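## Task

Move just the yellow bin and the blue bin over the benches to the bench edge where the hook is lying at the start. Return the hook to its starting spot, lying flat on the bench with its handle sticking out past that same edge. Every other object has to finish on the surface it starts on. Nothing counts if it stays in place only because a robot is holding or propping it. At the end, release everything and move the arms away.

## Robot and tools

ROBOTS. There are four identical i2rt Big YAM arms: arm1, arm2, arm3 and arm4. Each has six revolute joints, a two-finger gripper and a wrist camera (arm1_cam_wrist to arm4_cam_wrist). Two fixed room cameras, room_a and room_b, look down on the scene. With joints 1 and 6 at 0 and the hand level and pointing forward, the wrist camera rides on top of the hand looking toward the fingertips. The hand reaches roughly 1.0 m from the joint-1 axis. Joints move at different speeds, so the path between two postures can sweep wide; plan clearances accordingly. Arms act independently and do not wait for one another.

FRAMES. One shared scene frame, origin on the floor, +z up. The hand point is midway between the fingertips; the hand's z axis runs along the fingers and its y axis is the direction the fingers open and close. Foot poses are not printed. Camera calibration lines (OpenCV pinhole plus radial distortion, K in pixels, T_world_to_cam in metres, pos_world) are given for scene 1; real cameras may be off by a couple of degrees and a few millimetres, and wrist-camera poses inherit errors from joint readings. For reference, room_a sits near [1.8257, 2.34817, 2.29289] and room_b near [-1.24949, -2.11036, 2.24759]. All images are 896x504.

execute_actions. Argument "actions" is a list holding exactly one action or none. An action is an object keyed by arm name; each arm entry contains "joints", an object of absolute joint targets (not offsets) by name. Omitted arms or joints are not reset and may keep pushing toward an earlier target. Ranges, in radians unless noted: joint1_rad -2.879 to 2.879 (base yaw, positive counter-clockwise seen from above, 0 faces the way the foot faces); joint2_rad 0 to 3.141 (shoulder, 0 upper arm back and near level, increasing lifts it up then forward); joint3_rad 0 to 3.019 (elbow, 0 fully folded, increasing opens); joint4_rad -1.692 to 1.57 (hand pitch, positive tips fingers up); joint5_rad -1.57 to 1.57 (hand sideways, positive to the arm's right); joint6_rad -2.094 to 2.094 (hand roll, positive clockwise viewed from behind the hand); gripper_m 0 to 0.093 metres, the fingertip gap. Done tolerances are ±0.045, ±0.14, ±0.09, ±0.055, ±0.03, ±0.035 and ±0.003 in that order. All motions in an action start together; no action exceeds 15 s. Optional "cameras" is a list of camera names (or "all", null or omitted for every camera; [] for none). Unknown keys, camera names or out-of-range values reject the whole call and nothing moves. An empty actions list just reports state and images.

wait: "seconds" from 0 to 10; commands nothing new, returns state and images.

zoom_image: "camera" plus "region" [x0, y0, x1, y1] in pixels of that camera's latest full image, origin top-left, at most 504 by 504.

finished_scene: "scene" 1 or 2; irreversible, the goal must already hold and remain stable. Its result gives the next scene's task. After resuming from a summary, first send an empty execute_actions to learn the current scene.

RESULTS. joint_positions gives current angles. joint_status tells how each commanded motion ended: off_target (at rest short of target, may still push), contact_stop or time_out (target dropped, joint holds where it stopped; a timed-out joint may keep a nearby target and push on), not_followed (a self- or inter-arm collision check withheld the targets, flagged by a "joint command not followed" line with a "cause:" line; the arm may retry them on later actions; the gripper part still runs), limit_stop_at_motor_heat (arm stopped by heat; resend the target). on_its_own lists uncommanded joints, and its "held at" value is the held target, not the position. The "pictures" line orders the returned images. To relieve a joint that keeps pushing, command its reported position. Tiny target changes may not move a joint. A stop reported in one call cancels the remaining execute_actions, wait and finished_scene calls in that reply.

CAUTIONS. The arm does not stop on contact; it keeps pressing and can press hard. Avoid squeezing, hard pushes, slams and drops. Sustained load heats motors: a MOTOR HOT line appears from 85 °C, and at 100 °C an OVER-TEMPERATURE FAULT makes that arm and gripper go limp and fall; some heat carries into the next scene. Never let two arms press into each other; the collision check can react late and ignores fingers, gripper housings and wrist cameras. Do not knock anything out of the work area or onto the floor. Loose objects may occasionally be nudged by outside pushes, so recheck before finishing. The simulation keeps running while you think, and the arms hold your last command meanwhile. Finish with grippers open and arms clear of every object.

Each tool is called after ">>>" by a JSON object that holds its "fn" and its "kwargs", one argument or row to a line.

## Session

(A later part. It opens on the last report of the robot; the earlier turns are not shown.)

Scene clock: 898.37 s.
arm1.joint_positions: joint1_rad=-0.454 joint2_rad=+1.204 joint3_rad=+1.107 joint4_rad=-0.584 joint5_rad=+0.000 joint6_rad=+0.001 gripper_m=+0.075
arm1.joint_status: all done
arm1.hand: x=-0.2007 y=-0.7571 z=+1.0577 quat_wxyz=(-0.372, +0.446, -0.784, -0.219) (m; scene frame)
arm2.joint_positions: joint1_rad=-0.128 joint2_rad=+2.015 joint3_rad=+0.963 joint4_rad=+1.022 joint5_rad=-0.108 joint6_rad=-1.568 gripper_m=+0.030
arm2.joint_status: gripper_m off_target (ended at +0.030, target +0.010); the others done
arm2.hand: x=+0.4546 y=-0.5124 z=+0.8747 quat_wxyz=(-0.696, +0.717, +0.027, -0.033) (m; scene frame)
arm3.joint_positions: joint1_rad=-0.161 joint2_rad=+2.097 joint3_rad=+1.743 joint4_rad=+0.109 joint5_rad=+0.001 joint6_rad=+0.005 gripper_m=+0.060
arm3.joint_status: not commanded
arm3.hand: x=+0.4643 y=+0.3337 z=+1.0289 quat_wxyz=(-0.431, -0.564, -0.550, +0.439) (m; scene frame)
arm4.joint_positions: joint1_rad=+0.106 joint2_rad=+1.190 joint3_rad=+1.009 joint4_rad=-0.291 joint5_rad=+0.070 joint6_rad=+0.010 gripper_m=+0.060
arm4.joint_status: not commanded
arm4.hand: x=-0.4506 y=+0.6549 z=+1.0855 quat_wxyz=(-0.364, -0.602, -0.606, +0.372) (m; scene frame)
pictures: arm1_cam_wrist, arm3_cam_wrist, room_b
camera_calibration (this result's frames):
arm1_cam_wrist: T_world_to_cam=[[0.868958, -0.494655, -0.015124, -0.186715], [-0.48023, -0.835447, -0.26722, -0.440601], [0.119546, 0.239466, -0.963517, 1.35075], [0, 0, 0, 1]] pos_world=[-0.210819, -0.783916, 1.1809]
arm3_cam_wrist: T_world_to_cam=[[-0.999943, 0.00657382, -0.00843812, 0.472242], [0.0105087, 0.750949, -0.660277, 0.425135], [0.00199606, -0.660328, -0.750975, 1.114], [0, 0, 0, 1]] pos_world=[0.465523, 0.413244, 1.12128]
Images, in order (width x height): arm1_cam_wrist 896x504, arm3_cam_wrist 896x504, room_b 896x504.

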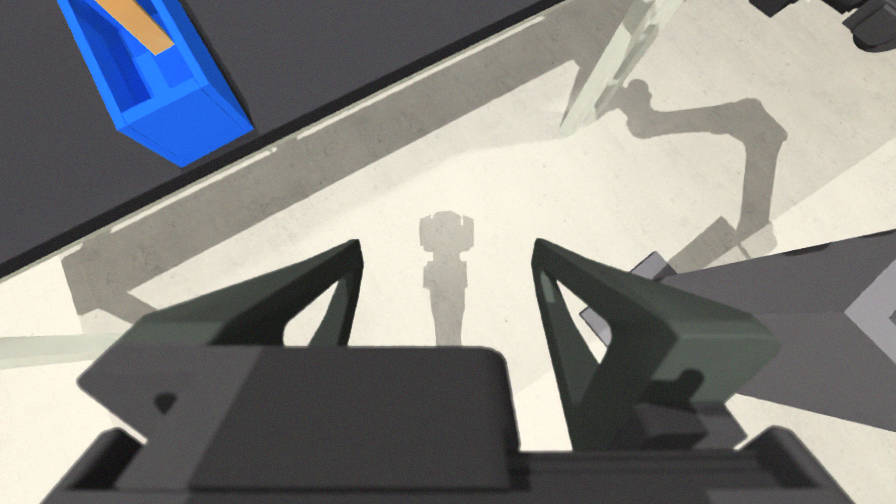

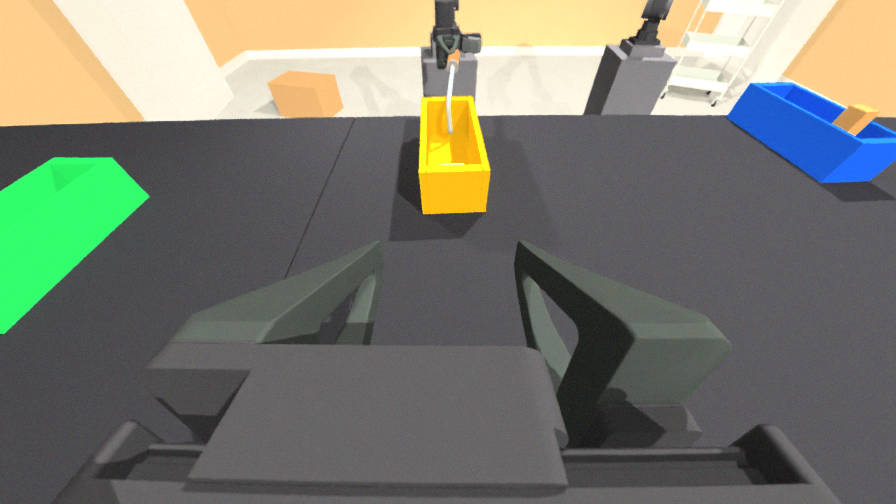

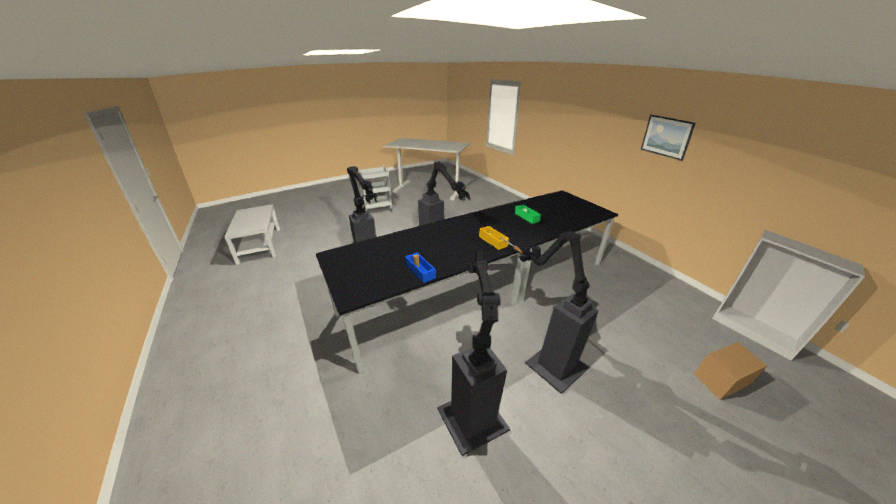

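>>> {"fn": "execute_actions", "kwargs": {
  "actions": [
    {"arm2":{"joints":{"joint2_rad":1.868,"joint3_rad":0.756,"joint4_rad":1.19,"gripper_m":0.01}},"arm1":{"joints":{"joint1_rad":-0.6,"joint4_rad":-0.2}}}
  ],
  "cameras": ["arm3_cam_wrist","arm1_cam_wrist","room_b"]
}}

>>> {"fn": "zoom_image", "kwargs": {
  "camera": "room_b",
  "region": [400, 200, 580, 310]
}}

Scene clock: 911.17 s.
arm1.joint_positions: joint1_rad=-0.609 joint2_rad=+1.204 joint3_rad=+1.107 joint4_rad=-0.221 joint5_rad=+0.000 joint6_rad=+0.001 gripper_m=+0.075
arm1.joint_status: all done
arm1.hand: x=-0.1072 y=-0.7707 z=+1.1348 quat_wxyz=(-0.528, +0.343, -0.733, -0.256) (m; scene frame)
arm2.joint_positions: joint1_rad=-0.128 joint2_rad=+1.913 joint3_rad=+0.745 joint4_rad=+1.134 joint5_rad=-0.108 joint6_rad=-1.568 gripper_m=+0.030
arm2.joint_status: joint4_rad time_out (moved +0.112 of +0.168); gripper_m off_target (ended at +0.030, target +0.010); the others done
arm2.on_its_own: joint4_rad reads +1.134 and still pushes toward +1.190 since a time_out
arm2.hand: x=+0.4528 y=-0.5852 z=+0.8752 quat_wxyz=(-0.694, +0.719, +0.027, -0.033) (m; scene frame)
arm3.joint_positions: joint1_rad=-0.161 joint2_rad=+2.097 joint3_rad=+1.743 joint4_rad=+0.109 joint5_rad=+0.001 joint6_rad=+0.005 gripper_m=+0.060
arm3.joint_status: not commanded
arm3.hand: x=+0.4643 y=+0.3337 z=+1.0289 quat_wxyz=(-0.431, -0.564, -0.550, +0.439) (m; scene frame)
arm4.joint_positions: joint1_rad=+0.106 joint2_rad=+1.190 joint3_rad=+1.009 joint4_rad=-0.291 joint5_rad=+0.070 joint6_rad=+0.010 gripper_m=+0.060
arm4.joint_status: not commanded
arm4.hand: x=-0.4506 y=+0.6549 z=+1.0855 quat_wxyz=(-0.364, -0.602, -0.606, +0.372) (m; scene frame)
pictures: arm1_cam_wrist, arm3_cam_wrist, room_b
camera_calibration (this result's frames):
arm1_cam_wrist: T_world_to_cam=[[0.782953, -0.621992, -0.0105441, -0.386038], [-0.506763, -0.627891, -0.590714, 0.137734], [0.360799, 0.467845, -0.806812, 1.44116], [0, 0, 0, 1]] pos_world=[-0.147922, -0.827871, 1.24004]
arm3_cam_wrist: T_world_to_cam=[[-0.999943, 0.00657382, -0.00843812, 0.472242], [0.0105087, 0.750949, -0.660277, 0.425135], [0.00199606, -0.660328, -0.750975, 1.114], [0, 0, 0, 1]] pos_world=[0.465523, 0.413244, 1.12128]
Images, in order (width x height): arm1_cam_wrist 896x504, arm3_cam_wrist 896x504, room_b 896x504.

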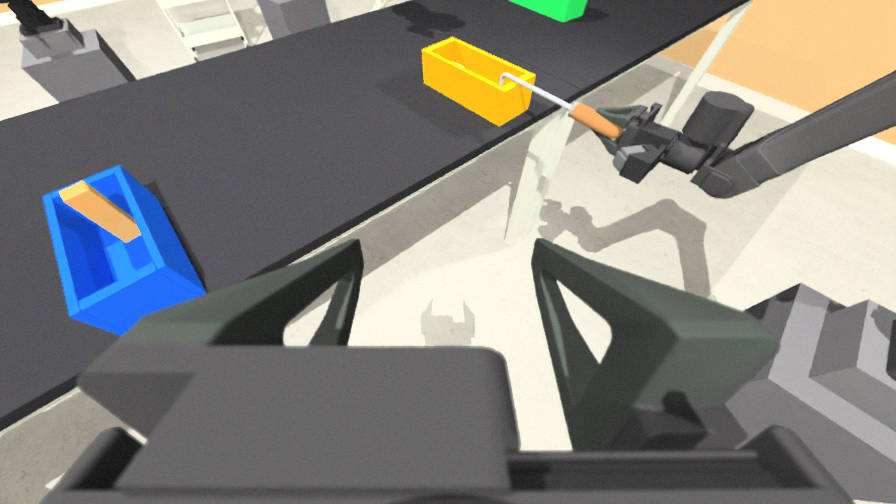

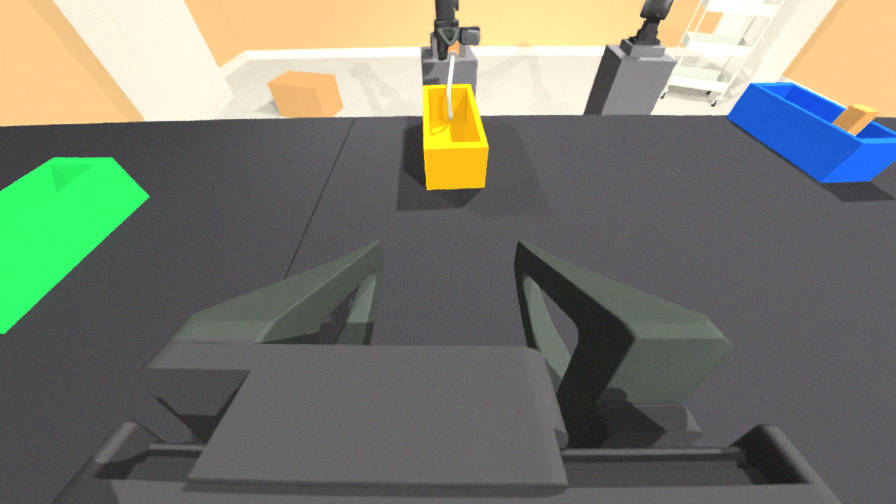

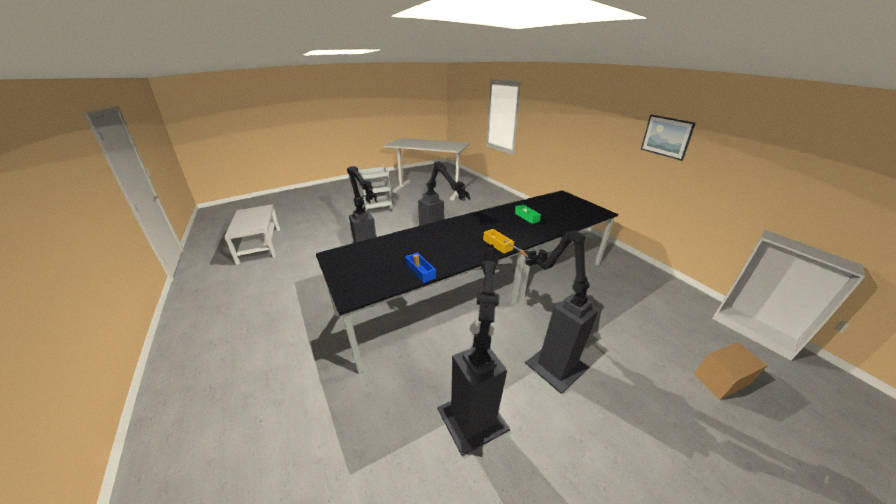

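Region (400, 200, 580, 310) of room_b's 896x504 image, scaled by 2.800, with more detail than that image has.

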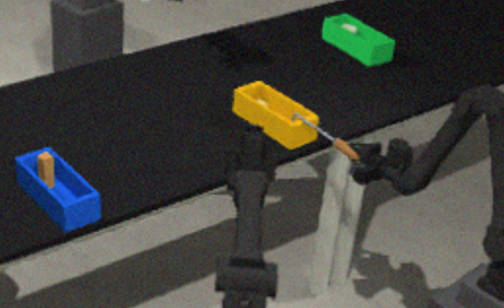

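>>> {"fn": "zoom_image", "kwargs": {
  "camera": "arm1_cam_wrist",
  "region": [400, 20, 660, 200]
}}

Region (400, 20, 660, 200) of arm1_cam_wrist's 896x504 image, scaled by 1.938, with more detail than that image has; it fills the top 349 rows of this view, and the rest is white.

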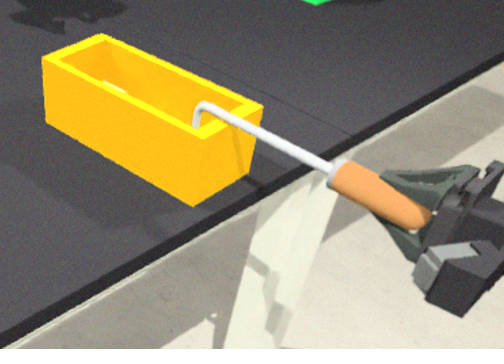

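>>> {"fn": "execute_actions", "kwargs": {
  "actions": [
    {"arm2":{"joints":{"joint3_rad":1.06,"joint4_rad":1.15,"gripper_m":0.01}},"arm1":{"joints":{"joint1_rad":-0.2}}}
  ],
  "cameras": ["arm3_cam_wrist"]
}}

Scene clock: 930.00 s.
arm1.joint_positions: joint1_rad=-0.192 joint2_rad=+1.204 joint3_rad=+1.107 joint4_rad=-0.221 joint5_rad=+0.000 joint6_rad=+0.001 gripper_m=+0.075
arm1.joint_status: all done
arm1.hand: x=-0.3141 y=-0.6636 z=+1.1373 quat_wxyz=(-0.466, +0.487, -0.645, -0.360) (m; scene frame)
arm2.joint_positions: joint1_rad=-0.128 joint2_rad=+1.904 joint3_rad=+1.019 joint4_rad=+1.123 joint5_rad=-0.108 joint6_rad=-1.568 gripper_m=+0.030
arm2.joint_status: gripper_m off_target (ended at +0.030, target +0.010); the others done
arm2.hand: x=+0.4551 y=-0.5026 z=+0.9992 quat_wxyz=(-0.785, +0.618, +0.033, -0.026) (m; scene frame)
arm3.joint_positions: joint1_rad=-0.161 joint2_rad=+2.097 joint3_rad=+1.743 joint4_rad=+0.109 joint5_rad=+0.001 joint6_rad=+0.005 gripper_m=+0.060
arm3.joint_status: not commanded
arm3.hand: x=+0.4643 y=+0.3337 z=+1.0289 quat_wxyz=(-0.431, -0.564, -0.550, +0.439) (m; scene frame)
arm4.joint_positions: joint1_rad=+0.106 joint2_rad=+1.190 joint3_rad=+1.009 joint4_rad=-0.291 joint5_rad=+0.070 joint6_rad=+0.010 gripper_m=+0.060
arm4.joint_status: not commanded
arm4.hand: x=-0.4506 y=+0.6549 z=+1.0855 quat_wxyz=(-0.364, -0.602, -0.606, +0.372) (m; scene frame)
pictures: arm3_cam_wrist
camera_calibration (this result's frames):
arm3_cam_wrist: T_world_to_cam=[[-0.999943, 0.00657382, -0.00843812, 0.472242], [0.0105087, 0.750949, -0.660277, 0.425135], [0.00199606, -0.660328, -0.750975, 1.114], [0, 0, 0, 1]] pos_world=[0.465523, 0.413244, 1.12128]
Images, in order (width x height): arm3_cam_wrist 896x504.

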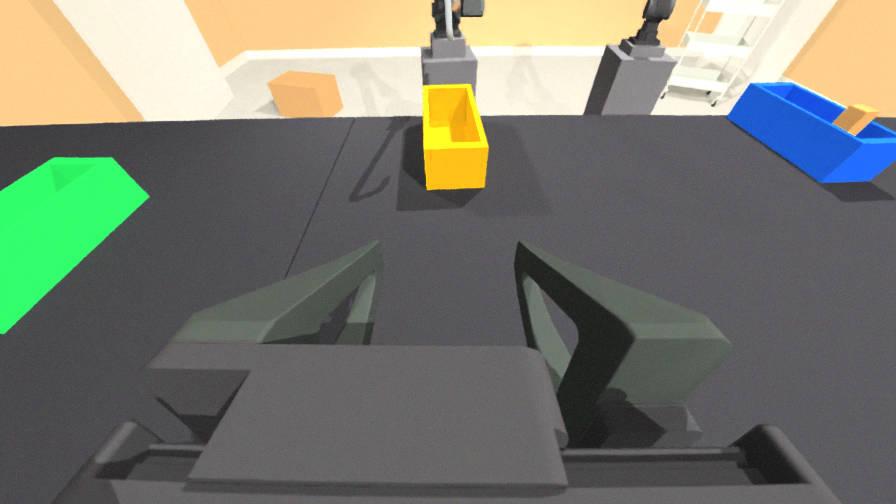

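>>> {"fn": "execute_actions", "kwargs": {
  "actions": [
    {"arm2":{"joints":{"joint1_rad":0.447,"joint2_rad":2.08,"joint3_rad":1.635,"joint4_rad":1.0,"joint5_rad":0.548,"gripper_m":0.01}}}
  ],
  "cameras": []
}}

>>> {"fn": "execute_actions", "kwargs": {
  "actions": [
    {"arm2":{"joints":{"joint2_rad":2.3,"joint4_rad":0.76,"gripper_m":0.01}}}
  ],
  "cameras": ["arm3_cam_wrist","arm2_cam_wrist","room_b"]
}}

Scene clock: 935.50 s.
arm1.joint_positions: joint1_rad=-0.192 joint2_rad=+1.204 joint3_rad=+1.107 joint4_rad=-0.221 joint5_rad=+0.000 joint6_rad=+0.001 gripper_m=+0.075
arm1.joint_status: not commanded
arm1.hand: x=-0.3141 y=-0.6636 z=+1.1373 quat_wxyz=(-0.466, +0.487, -0.645, -0.360) (m; scene frame)
arm2.joint_positions: joint1_rad=+0.447 joint2_rad=+2.119 joint3_rad=+1.576 joint4_rad=+0.970 joint5_rad=+0.554 joint6_rad=-1.568 gripper_m=+0.030
arm2.joint_status: gripper_m off_target (ended at +0.030, target +0.010); the others done
arm2.hand: x=+0.1129 y=-0.4596 z=+1.0836 quat_wxyz=(-0.818, +0.563, -0.082, -0.080) (m; scene frame)
arm3.joint_positions: joint1_rad=-0.161 joint2_rad=+2.097 joint3_rad=+1.743 joint4_rad=+0.109 joint5_rad=+0.001 joint6_rad=+0.005 gripper_m=+0.060
arm3.joint_status: not commanded
arm3.hand: x=+0.4643 y=+0.3337 z=+1.0289 quat_wxyz=(-0.431, -0.564, -0.550, +0.439) (m; scene frame)
arm4.joint_positions: joint1_rad=+0.106 joint2_rad=+1.190 joint3_rad=+1.009 joint4_rad=-0.291 joint5_rad=+0.070 joint6_rad=+0.010 gripper_m=+0.060
arm4.joint_status: not commanded
arm4.hand: x=-0.4506 y=+0.6549 z=+1.0855 quat_wxyz=(-0.364, -0.602, -0.606, +0.372) (m; scene frame)
pictures: none
No camera images: the call's "cameras" was empty. Leave "cameras" out to get every camera's image.

Scene clock: 936.77 s.
arm1.joint_positions: joint1_rad=-0.192 joint2_rad=+1.204 joint3_rad=+1.107 joint4_rad=-0.221 joint5_rad=+0.000 joint6_rad=+0.001 gripper_m=+0.075
arm1.joint_status: not commanded
arm1.hand: x=-0.3141 y=-0.6636 z=+1.1373 quat_wxyz=(-0.466, +0.487, -0.645, -0.360) (m; scene frame)
arm2.joint_positions: joint1_rad=+0.447 joint2_rad=+2.351 joint3_rad=+1.590 joint4_rad=+0.750 joint5_rad=+0.551 joint6_rad=-1.575 gripper_m=+0.030
arm2.joint_status: gripper_m off_target (ended at +0.030, target +0.010); the others done
arm2.hand: x=+0.0969 y=-0.4351 z=+0.8581 quat_wxyz=(-0.704, +0.710, +0.002, +0.002) (m; scene frame)
arm3.joint_positions: joint1_rad=-0.161 joint2_rad=+2.097 joint3_rad=+1.743 joint4_rad=+0.109 joint5_rad=+0.001 joint6_rad=+0.005 gripper_m=+0.060
arm3.joint_status: not commanded
arm3.hand: x=+0.4643 y=+0.3337 z=+1.0289 quat_wxyz=(-0.431, -0.564, -0.550, +0.439) (m; scene frame)
arm4.joint_positions: joint1_rad=+0.106 joint2_rad=+1.190 joint3_rad=+1.009 joint4_rad=-0.291 joint5_rad=+0.070 joint6_rad=+0.010 gripper_m=+0.060
arm4.joint_status: not commanded
arm4.hand: x=-0.4506 y=+0.6549 z=+1.0855 quat_wxyz=(-0.364, -0.602, -0.606, +0.372) (m; scene frame)
pictures: arm2_cam_wrist, arm3_cam_wrist, room_b
camera_calibration (this result's frames):
arm2_cam_wrist: T_world_to_cam=[[-0.0151757, 0.0186976, 0.99971, -0.848713], [0.805271, -0.592449, 0.0233047, -0.34974], [0.592712, 0.805391, -0.0060658, 0.426166], [0, 0, 0, 1]] pos_world=[0.0161618, -0.534565, 0.859202]
arm3_cam_wrist: T_world_to_cam=[[-0.999943, 0.00657382, -0.00843812, 0.472242], [0.0105087, 0.750949, -0.660277, 0.425135], [0.00199606, -0.660328, -0.750975, 1.114], [0, 0, 0, 1]] pos_world=[0.465523, 0.413244, 1.12128]
Images, in order (width x height): arm2_cam_wrist 896x504, arm3_cam_wrist 896x504, room_b 896x504.

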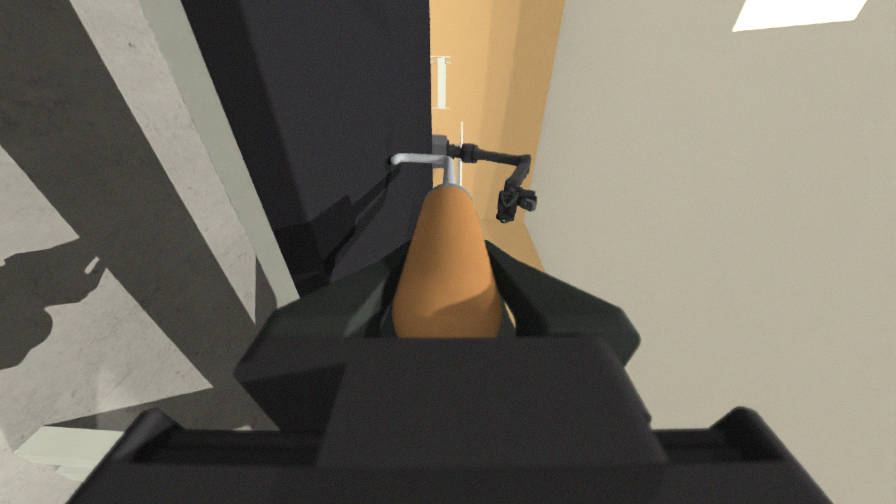

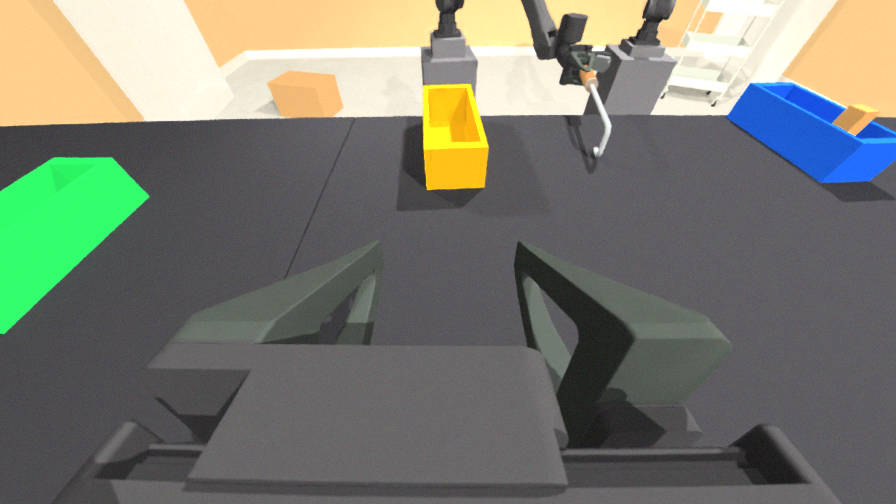

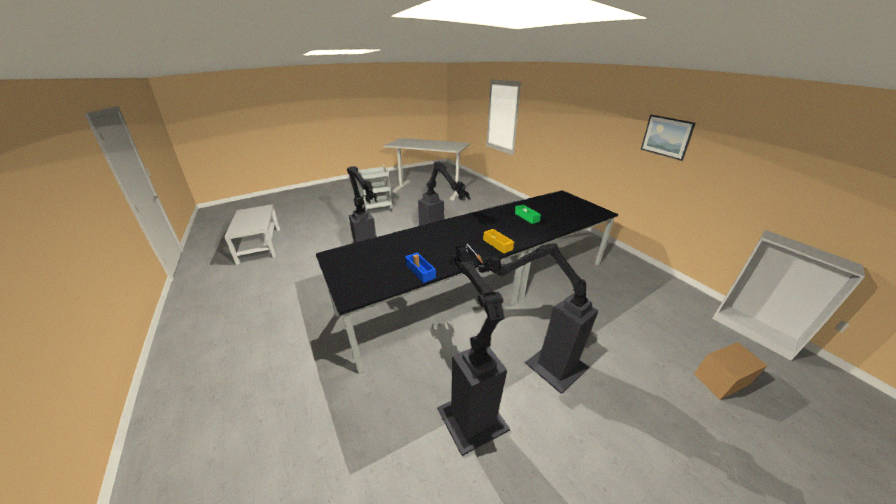

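>>> {"fn": "execute_actions", "kwargs": {
  "actions": [
    {"arm2":{"joints":{"joint6_rad":0.0,"gripper_m":0.01}}}
  ],
  "cameras": ["arm2_cam_wrist"]
}}

>>> {"fn": "execute_actions", "kwargs": {
  "actions": [
    {"arm2":{"joints":{"joint2_rad":2.5,"joint3_rad":1.655,"joint4_rad":0.88,"gripper_m":0.01}}}
  ],
  "cameras": ["arm3_cam_wrist","arm2_cam_wrist"]
}}

>>> {"fn": "zoom_image", "kwargs": {
  "camera": "arm3_cam_wrist",
  "region": [480, 0, 720, 200]
}}

Scene clock: 944.20 s.
arm1.joint_positions: joint1_rad=-0.192 joint2_rad=+1.204 joint3_rad=+1.107 joint4_rad=-0.221 joint5_rad=+0.000 joint6_rad=+0.001 gripper_m=+0.075
arm1.joint_status: not commanded
arm1.hand: x=-0.3141 y=-0.6636 z=+1.1373 quat_wxyz=(-0.466, +0.487, -0.645, -0.360) (m; scene frame)
arm2.joint_positions: joint1_rad=+0.447 joint2_rad=+2.350 joint3_rad=+1.590 joint4_rad=+0.750 joint5_rad=+0.551 joint6_rad=-0.016 gripper_m=+0.030
arm2.joint_status: gripper_m off_target (ended at +0.030, target +0.010); the others done
arm2.hand: x=+0.0968 y=-0.4351 z=+0.8590 quat_wxyz=(-0.502, +0.507, -0.497, -0.493) (m; scene frame)
arm3.joint_positions: joint1_rad=-0.161 joint2_rad=+2.097 joint3_rad=+1.743 joint4_rad=+0.109 joint5_rad=+0.001 joint6_rad=+0.005 gripper_m=+0.060
arm3.joint_status: not commanded
arm3.hand: x=+0.4643 y=+0.3337 z=+1.0289 quat_wxyz=(-0.431, -0.564, -0.550, +0.439) (m; scene frame)
arm4.joint_positions: joint1_rad=+0.106 joint2_rad=+1.190 joint3_rad=+1.009 joint4_rad=-0.291 joint5_rad=+0.070 joint6_rad=+0.010 gripper_m=+0.060
arm4.joint_status: not commanded
arm4.hand: x=-0.4506 y=+0.6549 z=+1.0855 quat_wxyz=(-0.364, -0.602, -0.606, +0.372) (m; scene frame)
pictures: arm2_cam_wrist
camera_calibration (this result's frames):
arm2_cam_wrist: T_world_to_cam=[[0.999596, 0.0100925, 0.0265788, -0.115727], [0.0273247, -0.599234, -0.800107, 0.429988], [0.00785185, 0.80051, -0.599268, 0.990234], [0, 0, 0, 1]] pos_world=[0.0961561, -0.53386, 0.940528]
Images, in order (width x height): arm2_cam_wrist 896x504.

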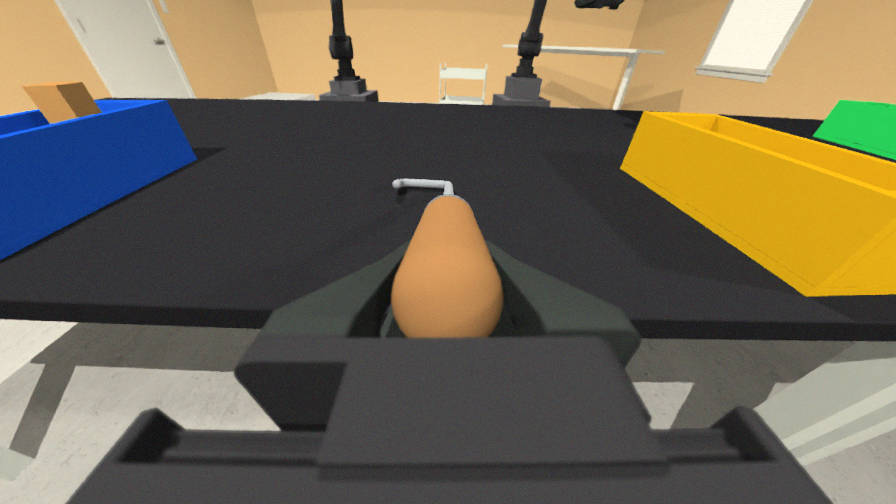

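Scene clock: 945.27 s.
arm1.joint_positions: joint1_rad=-0.192 joint2_rad=+1.204 joint3_rad=+1.107 joint4_rad=-0.221 joint5_rad=+0.000 joint6_rad=+0.001 gripper_m=+0.075
arm1.joint_status: not commanded
arm1.hand: x=-0.3141 y=-0.6636 z=+1.1373 quat_wxyz=(-0.466, +0.487, -0.645, -0.360) (m; scene frame)
arm2.joint_positions: joint1_rad=+0.447 joint2_rad=+2.487 joint3_rad=+1.616 joint4_rad=+0.864 joint5_rad=+0.548 joint6_rad=-0.013 gripper_m=+0.030
arm2.joint_status: gripper_m off_target (ended at +0.030, target +0.010); the others done
arm2.hand: x=+0.0981 y=-0.4383 z=+0.7847 quat_wxyz=(-0.501, +0.506, -0.497, -0.496) (m; scene frame)
arm3.joint_positions: joint1_rad=-0.161 joint2_rad=+2.097 joint3_rad=+1.743 joint4_rad=+0.109 joint5_rad=+0.001 joint6_rad=+0.005 gripper_m=+0.060
arm3.joint_status: not commanded
arm3.hand: x=+0.4643 y=+0.3337 z=+1.0289 quat_wxyz=(-0.431, -0.564, -0.550, +0.439) (m; scene frame)
arm4.joint_positions: joint1_rad=+0.106 joint2_rad=+1.190 joint3_rad=+1.009 joint4_rad=-0.291 joint5_rad=+0.070 joint6_rad=+0.010 gripper_m=+0.060
arm4.joint_status: not commanded
arm4.hand: x=-0.4506 y=+0.6549 z=+1.0855 quat_wxyz=(-0.364, -0.602, -0.606, +0.372) (m; scene frame)
pictures: arm2_cam_wrist, arm3_cam_wrist
camera_calibration (this result's frames):
arm2_cam_wrist: T_world_to_cam=[[0.99967, 0.0127011, 0.0223436, -0.110534], [0.0255024, -0.598131, -0.800992, 0.369971], [0.00319093, 0.801297, -0.598258, 0.948252], [0, 0, 0, 1]] pos_world=[0.0980367, -0.537137, 0.866112]
arm3_cam_wrist: T_world_to_cam=[[-0.999943, 0.00657382, -0.00843812, 0.472242], [0.0105087, 0.750949, -0.660277, 0.425135], [0.00199606, -0.660328, -0.750975, 1.114], [0, 0, 0, 1]] pos_world=[0.465523, 0.413244, 1.12128]
Images, in order (width x height): arm2_cam_wrist 896x504, arm3_cam_wrist 896x504.

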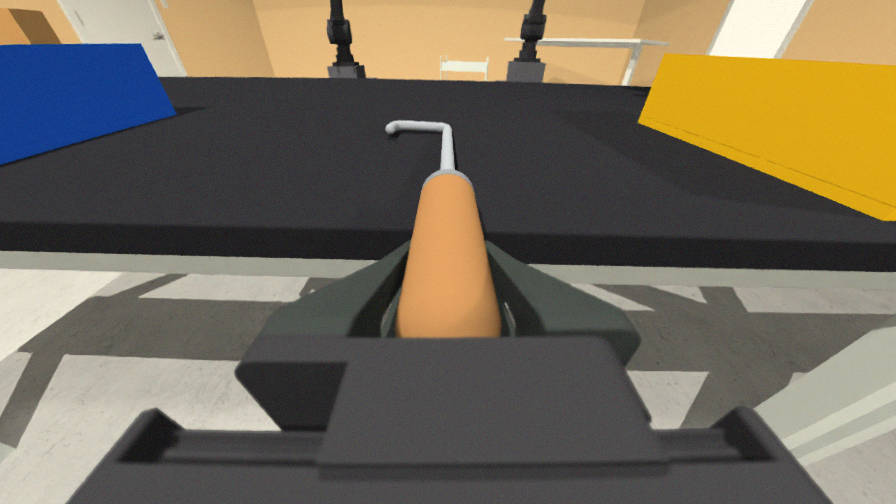

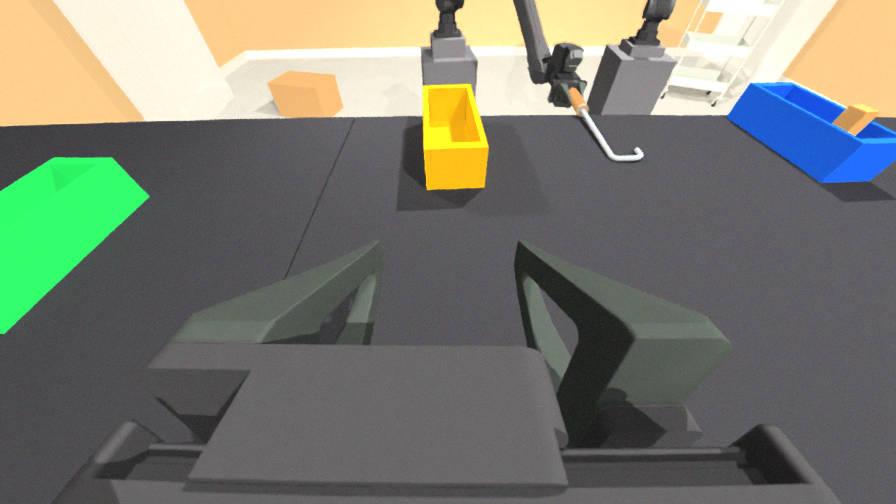

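Region (480, 0, 720, 200) of arm3_cam_wrist's 896x504 image, scaled by 2.100, with more detail than that image has.

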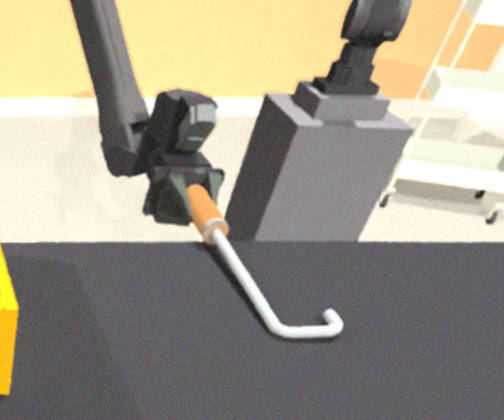

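>>> {"fn": "execute_actions", "kwargs": {
  "actions": [
    {"arm2":{"joints":{"gripper_m":0.085}}}
  ],
  "cameras": ["arm2_cam_wrist"]
}}

>>> {"fn": "execute_actions", "kwargs": {
  "actions": [
    {"arm2":{"joints":{"joint2_rad":2.0}},"arm3":{"joints":{"joint2_rad":1.6,"joint3_rad":1.3}}}
  ]
}}

Scene clock: 949.83 s.
arm1.joint_positions: joint1_rad=-0.192 joint2_rad=+1.204 joint3_rad=+1.107 joint4_rad=-0.221 joint5_rad=+0.000 joint6_rad=+0.001 gripper_m=+0.075
arm1.joint_status: not commanded
arm1.hand: x=-0.3141 y=-0.6636 z=+1.1373 quat_wxyz=(-0.466, +0.487, -0.645, -0.360) (m; scene frame)
arm2.joint_positions: joint1_rad=+0.447 joint2_rad=+2.487 joint3_rad=+1.616 joint4_rad=+0.864 joint5_rad=+0.548 joint6_rad=-0.012 gripper_m=+0.085
arm2.joint_status: all done
arm2.hand: x=+0.0981 y=-0.4383 z=+0.7847 quat_wxyz=(-0.501, +0.506, -0.498, -0.496) (m; scene frame)
arm3.joint_positions: joint1_rad=-0.161 joint2_rad=+2.097 joint3_rad=+1.743 joint4_rad=+0.109 joint5_rad=+0.001 joint6_rad=+0.005 gripper_m=+0.060
arm3.joint_status: not commanded
arm3.hand: x=+0.4643 y=+0.3337 z=+1.0289 quat_wxyz=(-0.431, -0.564, -0.550, +0.439) (m; scene frame)
arm4.joint_positions: joint1_rad=+0.106 joint2_rad=+1.190 joint3_rad=+1.009 joint4_rad=-0.291 joint5_rad=+0.070 joint6_rad=+0.010 gripper_m=+0.060
arm4.joint_status: not commanded
arm4.hand: x=-0.4506 y=+0.6549 z=+1.0855 quat_wxyz=(-0.364, -0.602, -0.606, +0.372) (m; scene frame)
pictures: arm2_cam_wrist
camera_calibration (this result's frames):
arm2_cam_wrist: T_world_to_cam=[[0.999678, 0.0126985, 0.0219622, -0.110237], [0.0251953, -0.598132, -0.801001, 0.370008], [0.00296478, 0.801297, -0.59826, 0.948275], [0, 0, 0, 1]] pos_world=[0.0980675, -0.537136, 0.866112]
Images, in order (width x height): arm2_cam_wrist 896x504.

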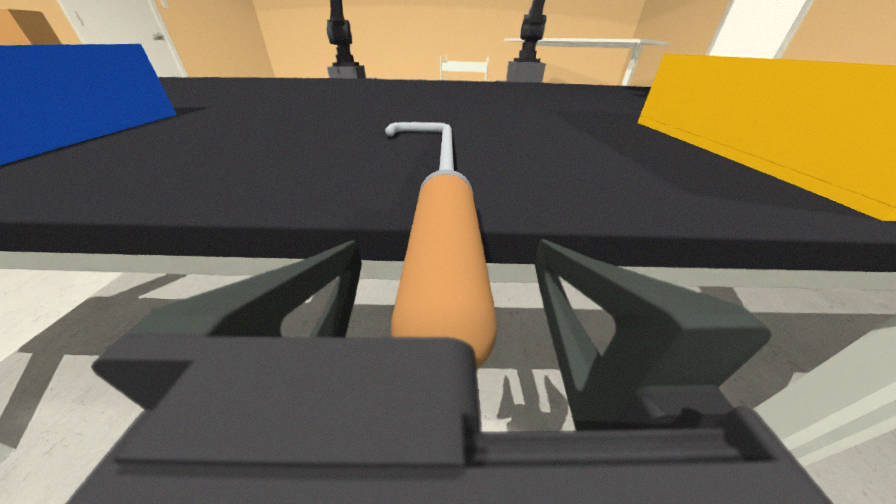

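Scene clock: 951.67 s.
arm1.joint_positions: joint1_rad=-0.192 joint2_rad=+1.204 joint3_rad=+1.107 joint4_rad=-0.221 joint5_rad=+0.000 joint6_rad=+0.001 gripper_m=+0.075
arm1.joint_status: not commanded
arm1.hand: x=-0.3141 y=-0.6636 z=+1.1373 quat_wxyz=(-0.466, +0.487, -0.645, -0.360) (m; scene frame)
arm2.joint_positions: joint1_rad=+0.447 joint2_rad=+1.984 joint3_rad=+1.655 joint4_rad=+0.879 joint5_rad=+0.548 joint6_rad=-0.012 gripper_m=+0.085
arm2.joint_status: all done
arm2.hand: x=+0.1225 y=-0.4759 z=+1.2134 quat_wxyz=(-0.529, +0.297, -0.435, -0.666) (m; scene frame)
arm3.joint_positions: joint1_rad=-0.161 joint2_rad=+1.590 joint3_rad=+1.297 joint4_rad=+0.108 joint5_rad=+0.001 joint6_rad=+0.005 gripper_m=+0.060
arm3.joint_status: all done
arm3.hand: x=+0.4676 y=+0.4968 z=+1.1493 quat_wxyz=(-0.448, -0.551, -0.537, +0.456) (m; scene frame)
arm4.joint_positions: joint1_rad=+0.106 joint2_rad=+1.190 joint3_rad=+1.009 joint4_rad=-0.291 joint5_rad=+0.070 joint6_rad=+0.010 gripper_m=+0.060
arm4.joint_status: not commanded
arm4.hand: x=-0.4506 y=+0.6549 z=+1.0855 quat_wxyz=(-0.364, -0.602, -0.606, +0.372) (m; scene frame)
pictures: arm1_cam_wrist, arm2_cam_wrist, arm3_cam_wrist, arm4_cam_wrist, room_a, room_b
camera_calibration (this result's frames):
arm1_cam_wrist: T_world_to_cam=[[0.967781, -0.251633, -0.00895624, 0.144553], [-0.207541, -0.777056, -0.594231, 0.100624], [0.142568, 0.576944, -0.804245, 1.4686], [0, 0, 0, 1]] pos_world=[-0.328388, -0.732734, 1.2422]
arm2_cam_wrist: T_world_to_cam=[[0.965138, 0.0676466, -0.252848, 0.220337], [-0.238654, -0.169253, -0.956241, 1.11508], [-0.107482, 0.983248, -0.147208, 0.787618], [0, 0, 0, 1]] pos_world=[0.138117, -0.600599, 1.23794]
arm3_cam_wrist: T_world_to_cam=[[-0.999953, 0.00605525, -0.00762408, 0.474813], [0.00966836, 0.709821, -0.704316, 0.453606], [0.00114692, -0.704356, -0.709846, 1.28709], [0, 0, 0, 1]] pos_world=[0.468929, 0.581716, 1.23674]
arm4_cam_wrist: T_world_to_cam=[[-0.999692, 0.00849178, 0.0233249, -0.47999], [-0.00277496, 0.895542, -0.444969, -0.0992501], [-0.024667, -0.444897, -0.895242, 1.37227], [0, 0, 0, 1]] pos_world=[-0.446267, 0.703476, 1.19554]
Images, in order (width x height): arm1_cam_wrist 896x504, arm2_cam_wrist 896x504, arm3_cam_wrist 896x504, arm4_cam_wrist 896x504, room_a 896x504, room_b 896x504.

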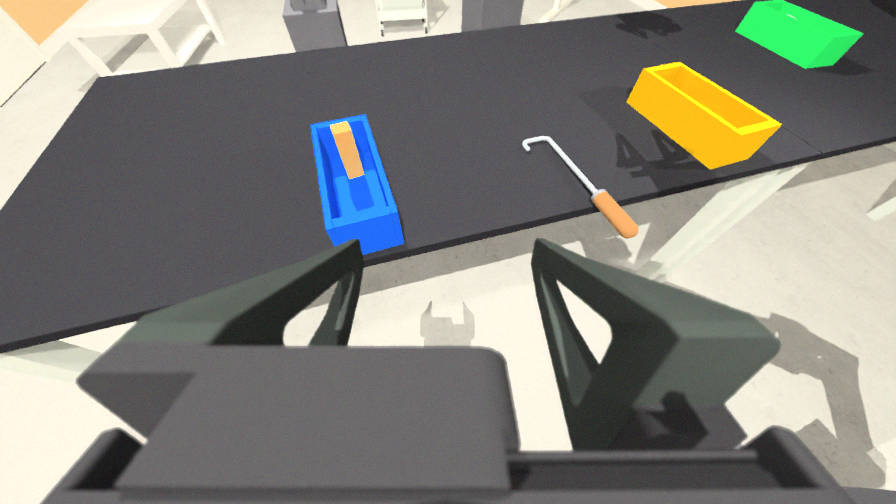

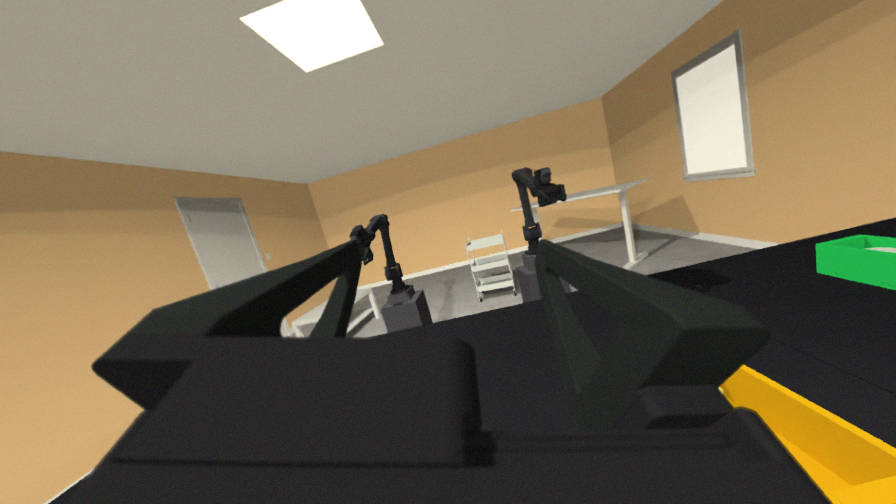

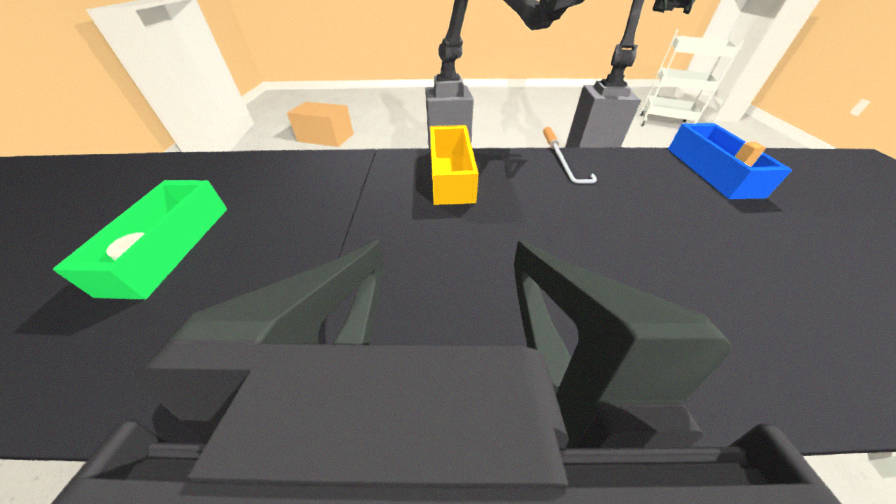

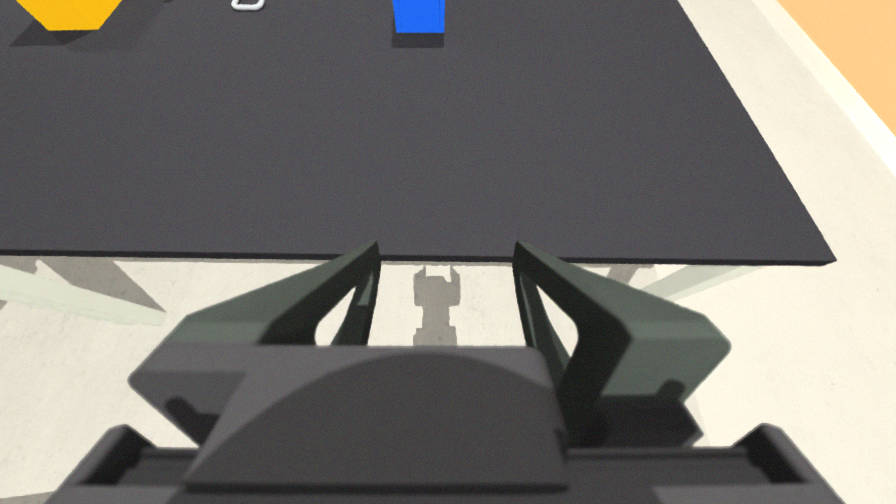

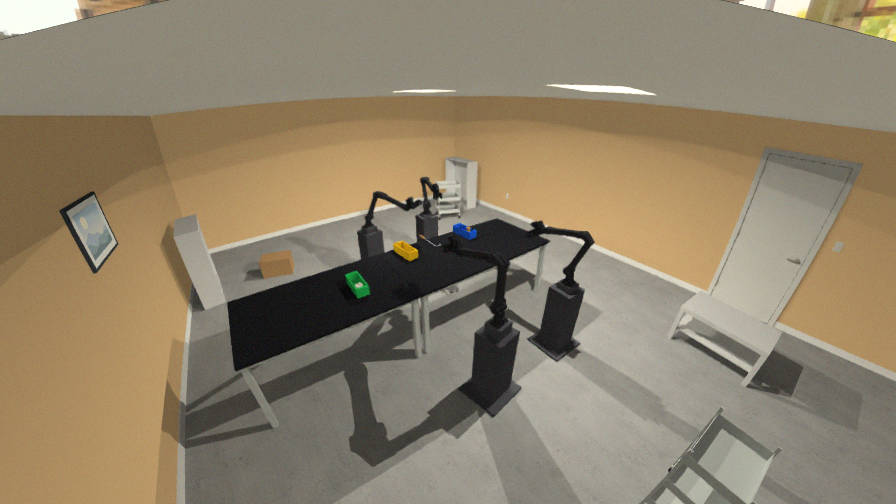

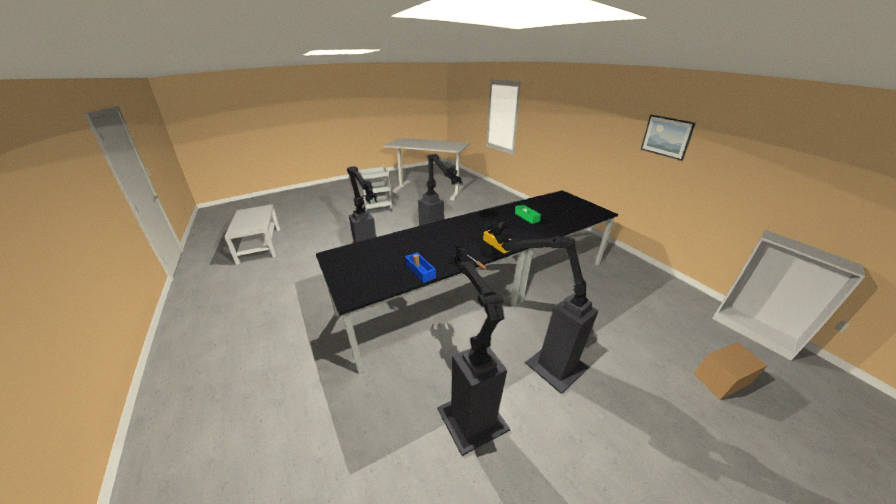

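>>> {"fn": "zoom_image", "kwargs": {
  "camera": "arm1_cam_wrist",
  "region": [290, 100, 794, 280]
}}

Region (290, 100, 794, 280) of arm1_cam_wrist's 896x504 image, scaled by 1.000; it fills the top 180 rows of this view, and the rest is white.

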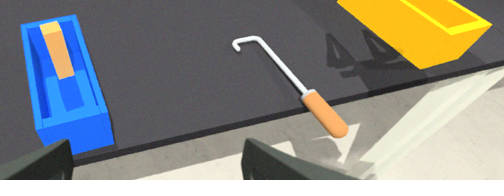

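>>> {"fn": "finished_scene", "kwargs": {
  "scene": 1
}}

The scene is finished: the task was done.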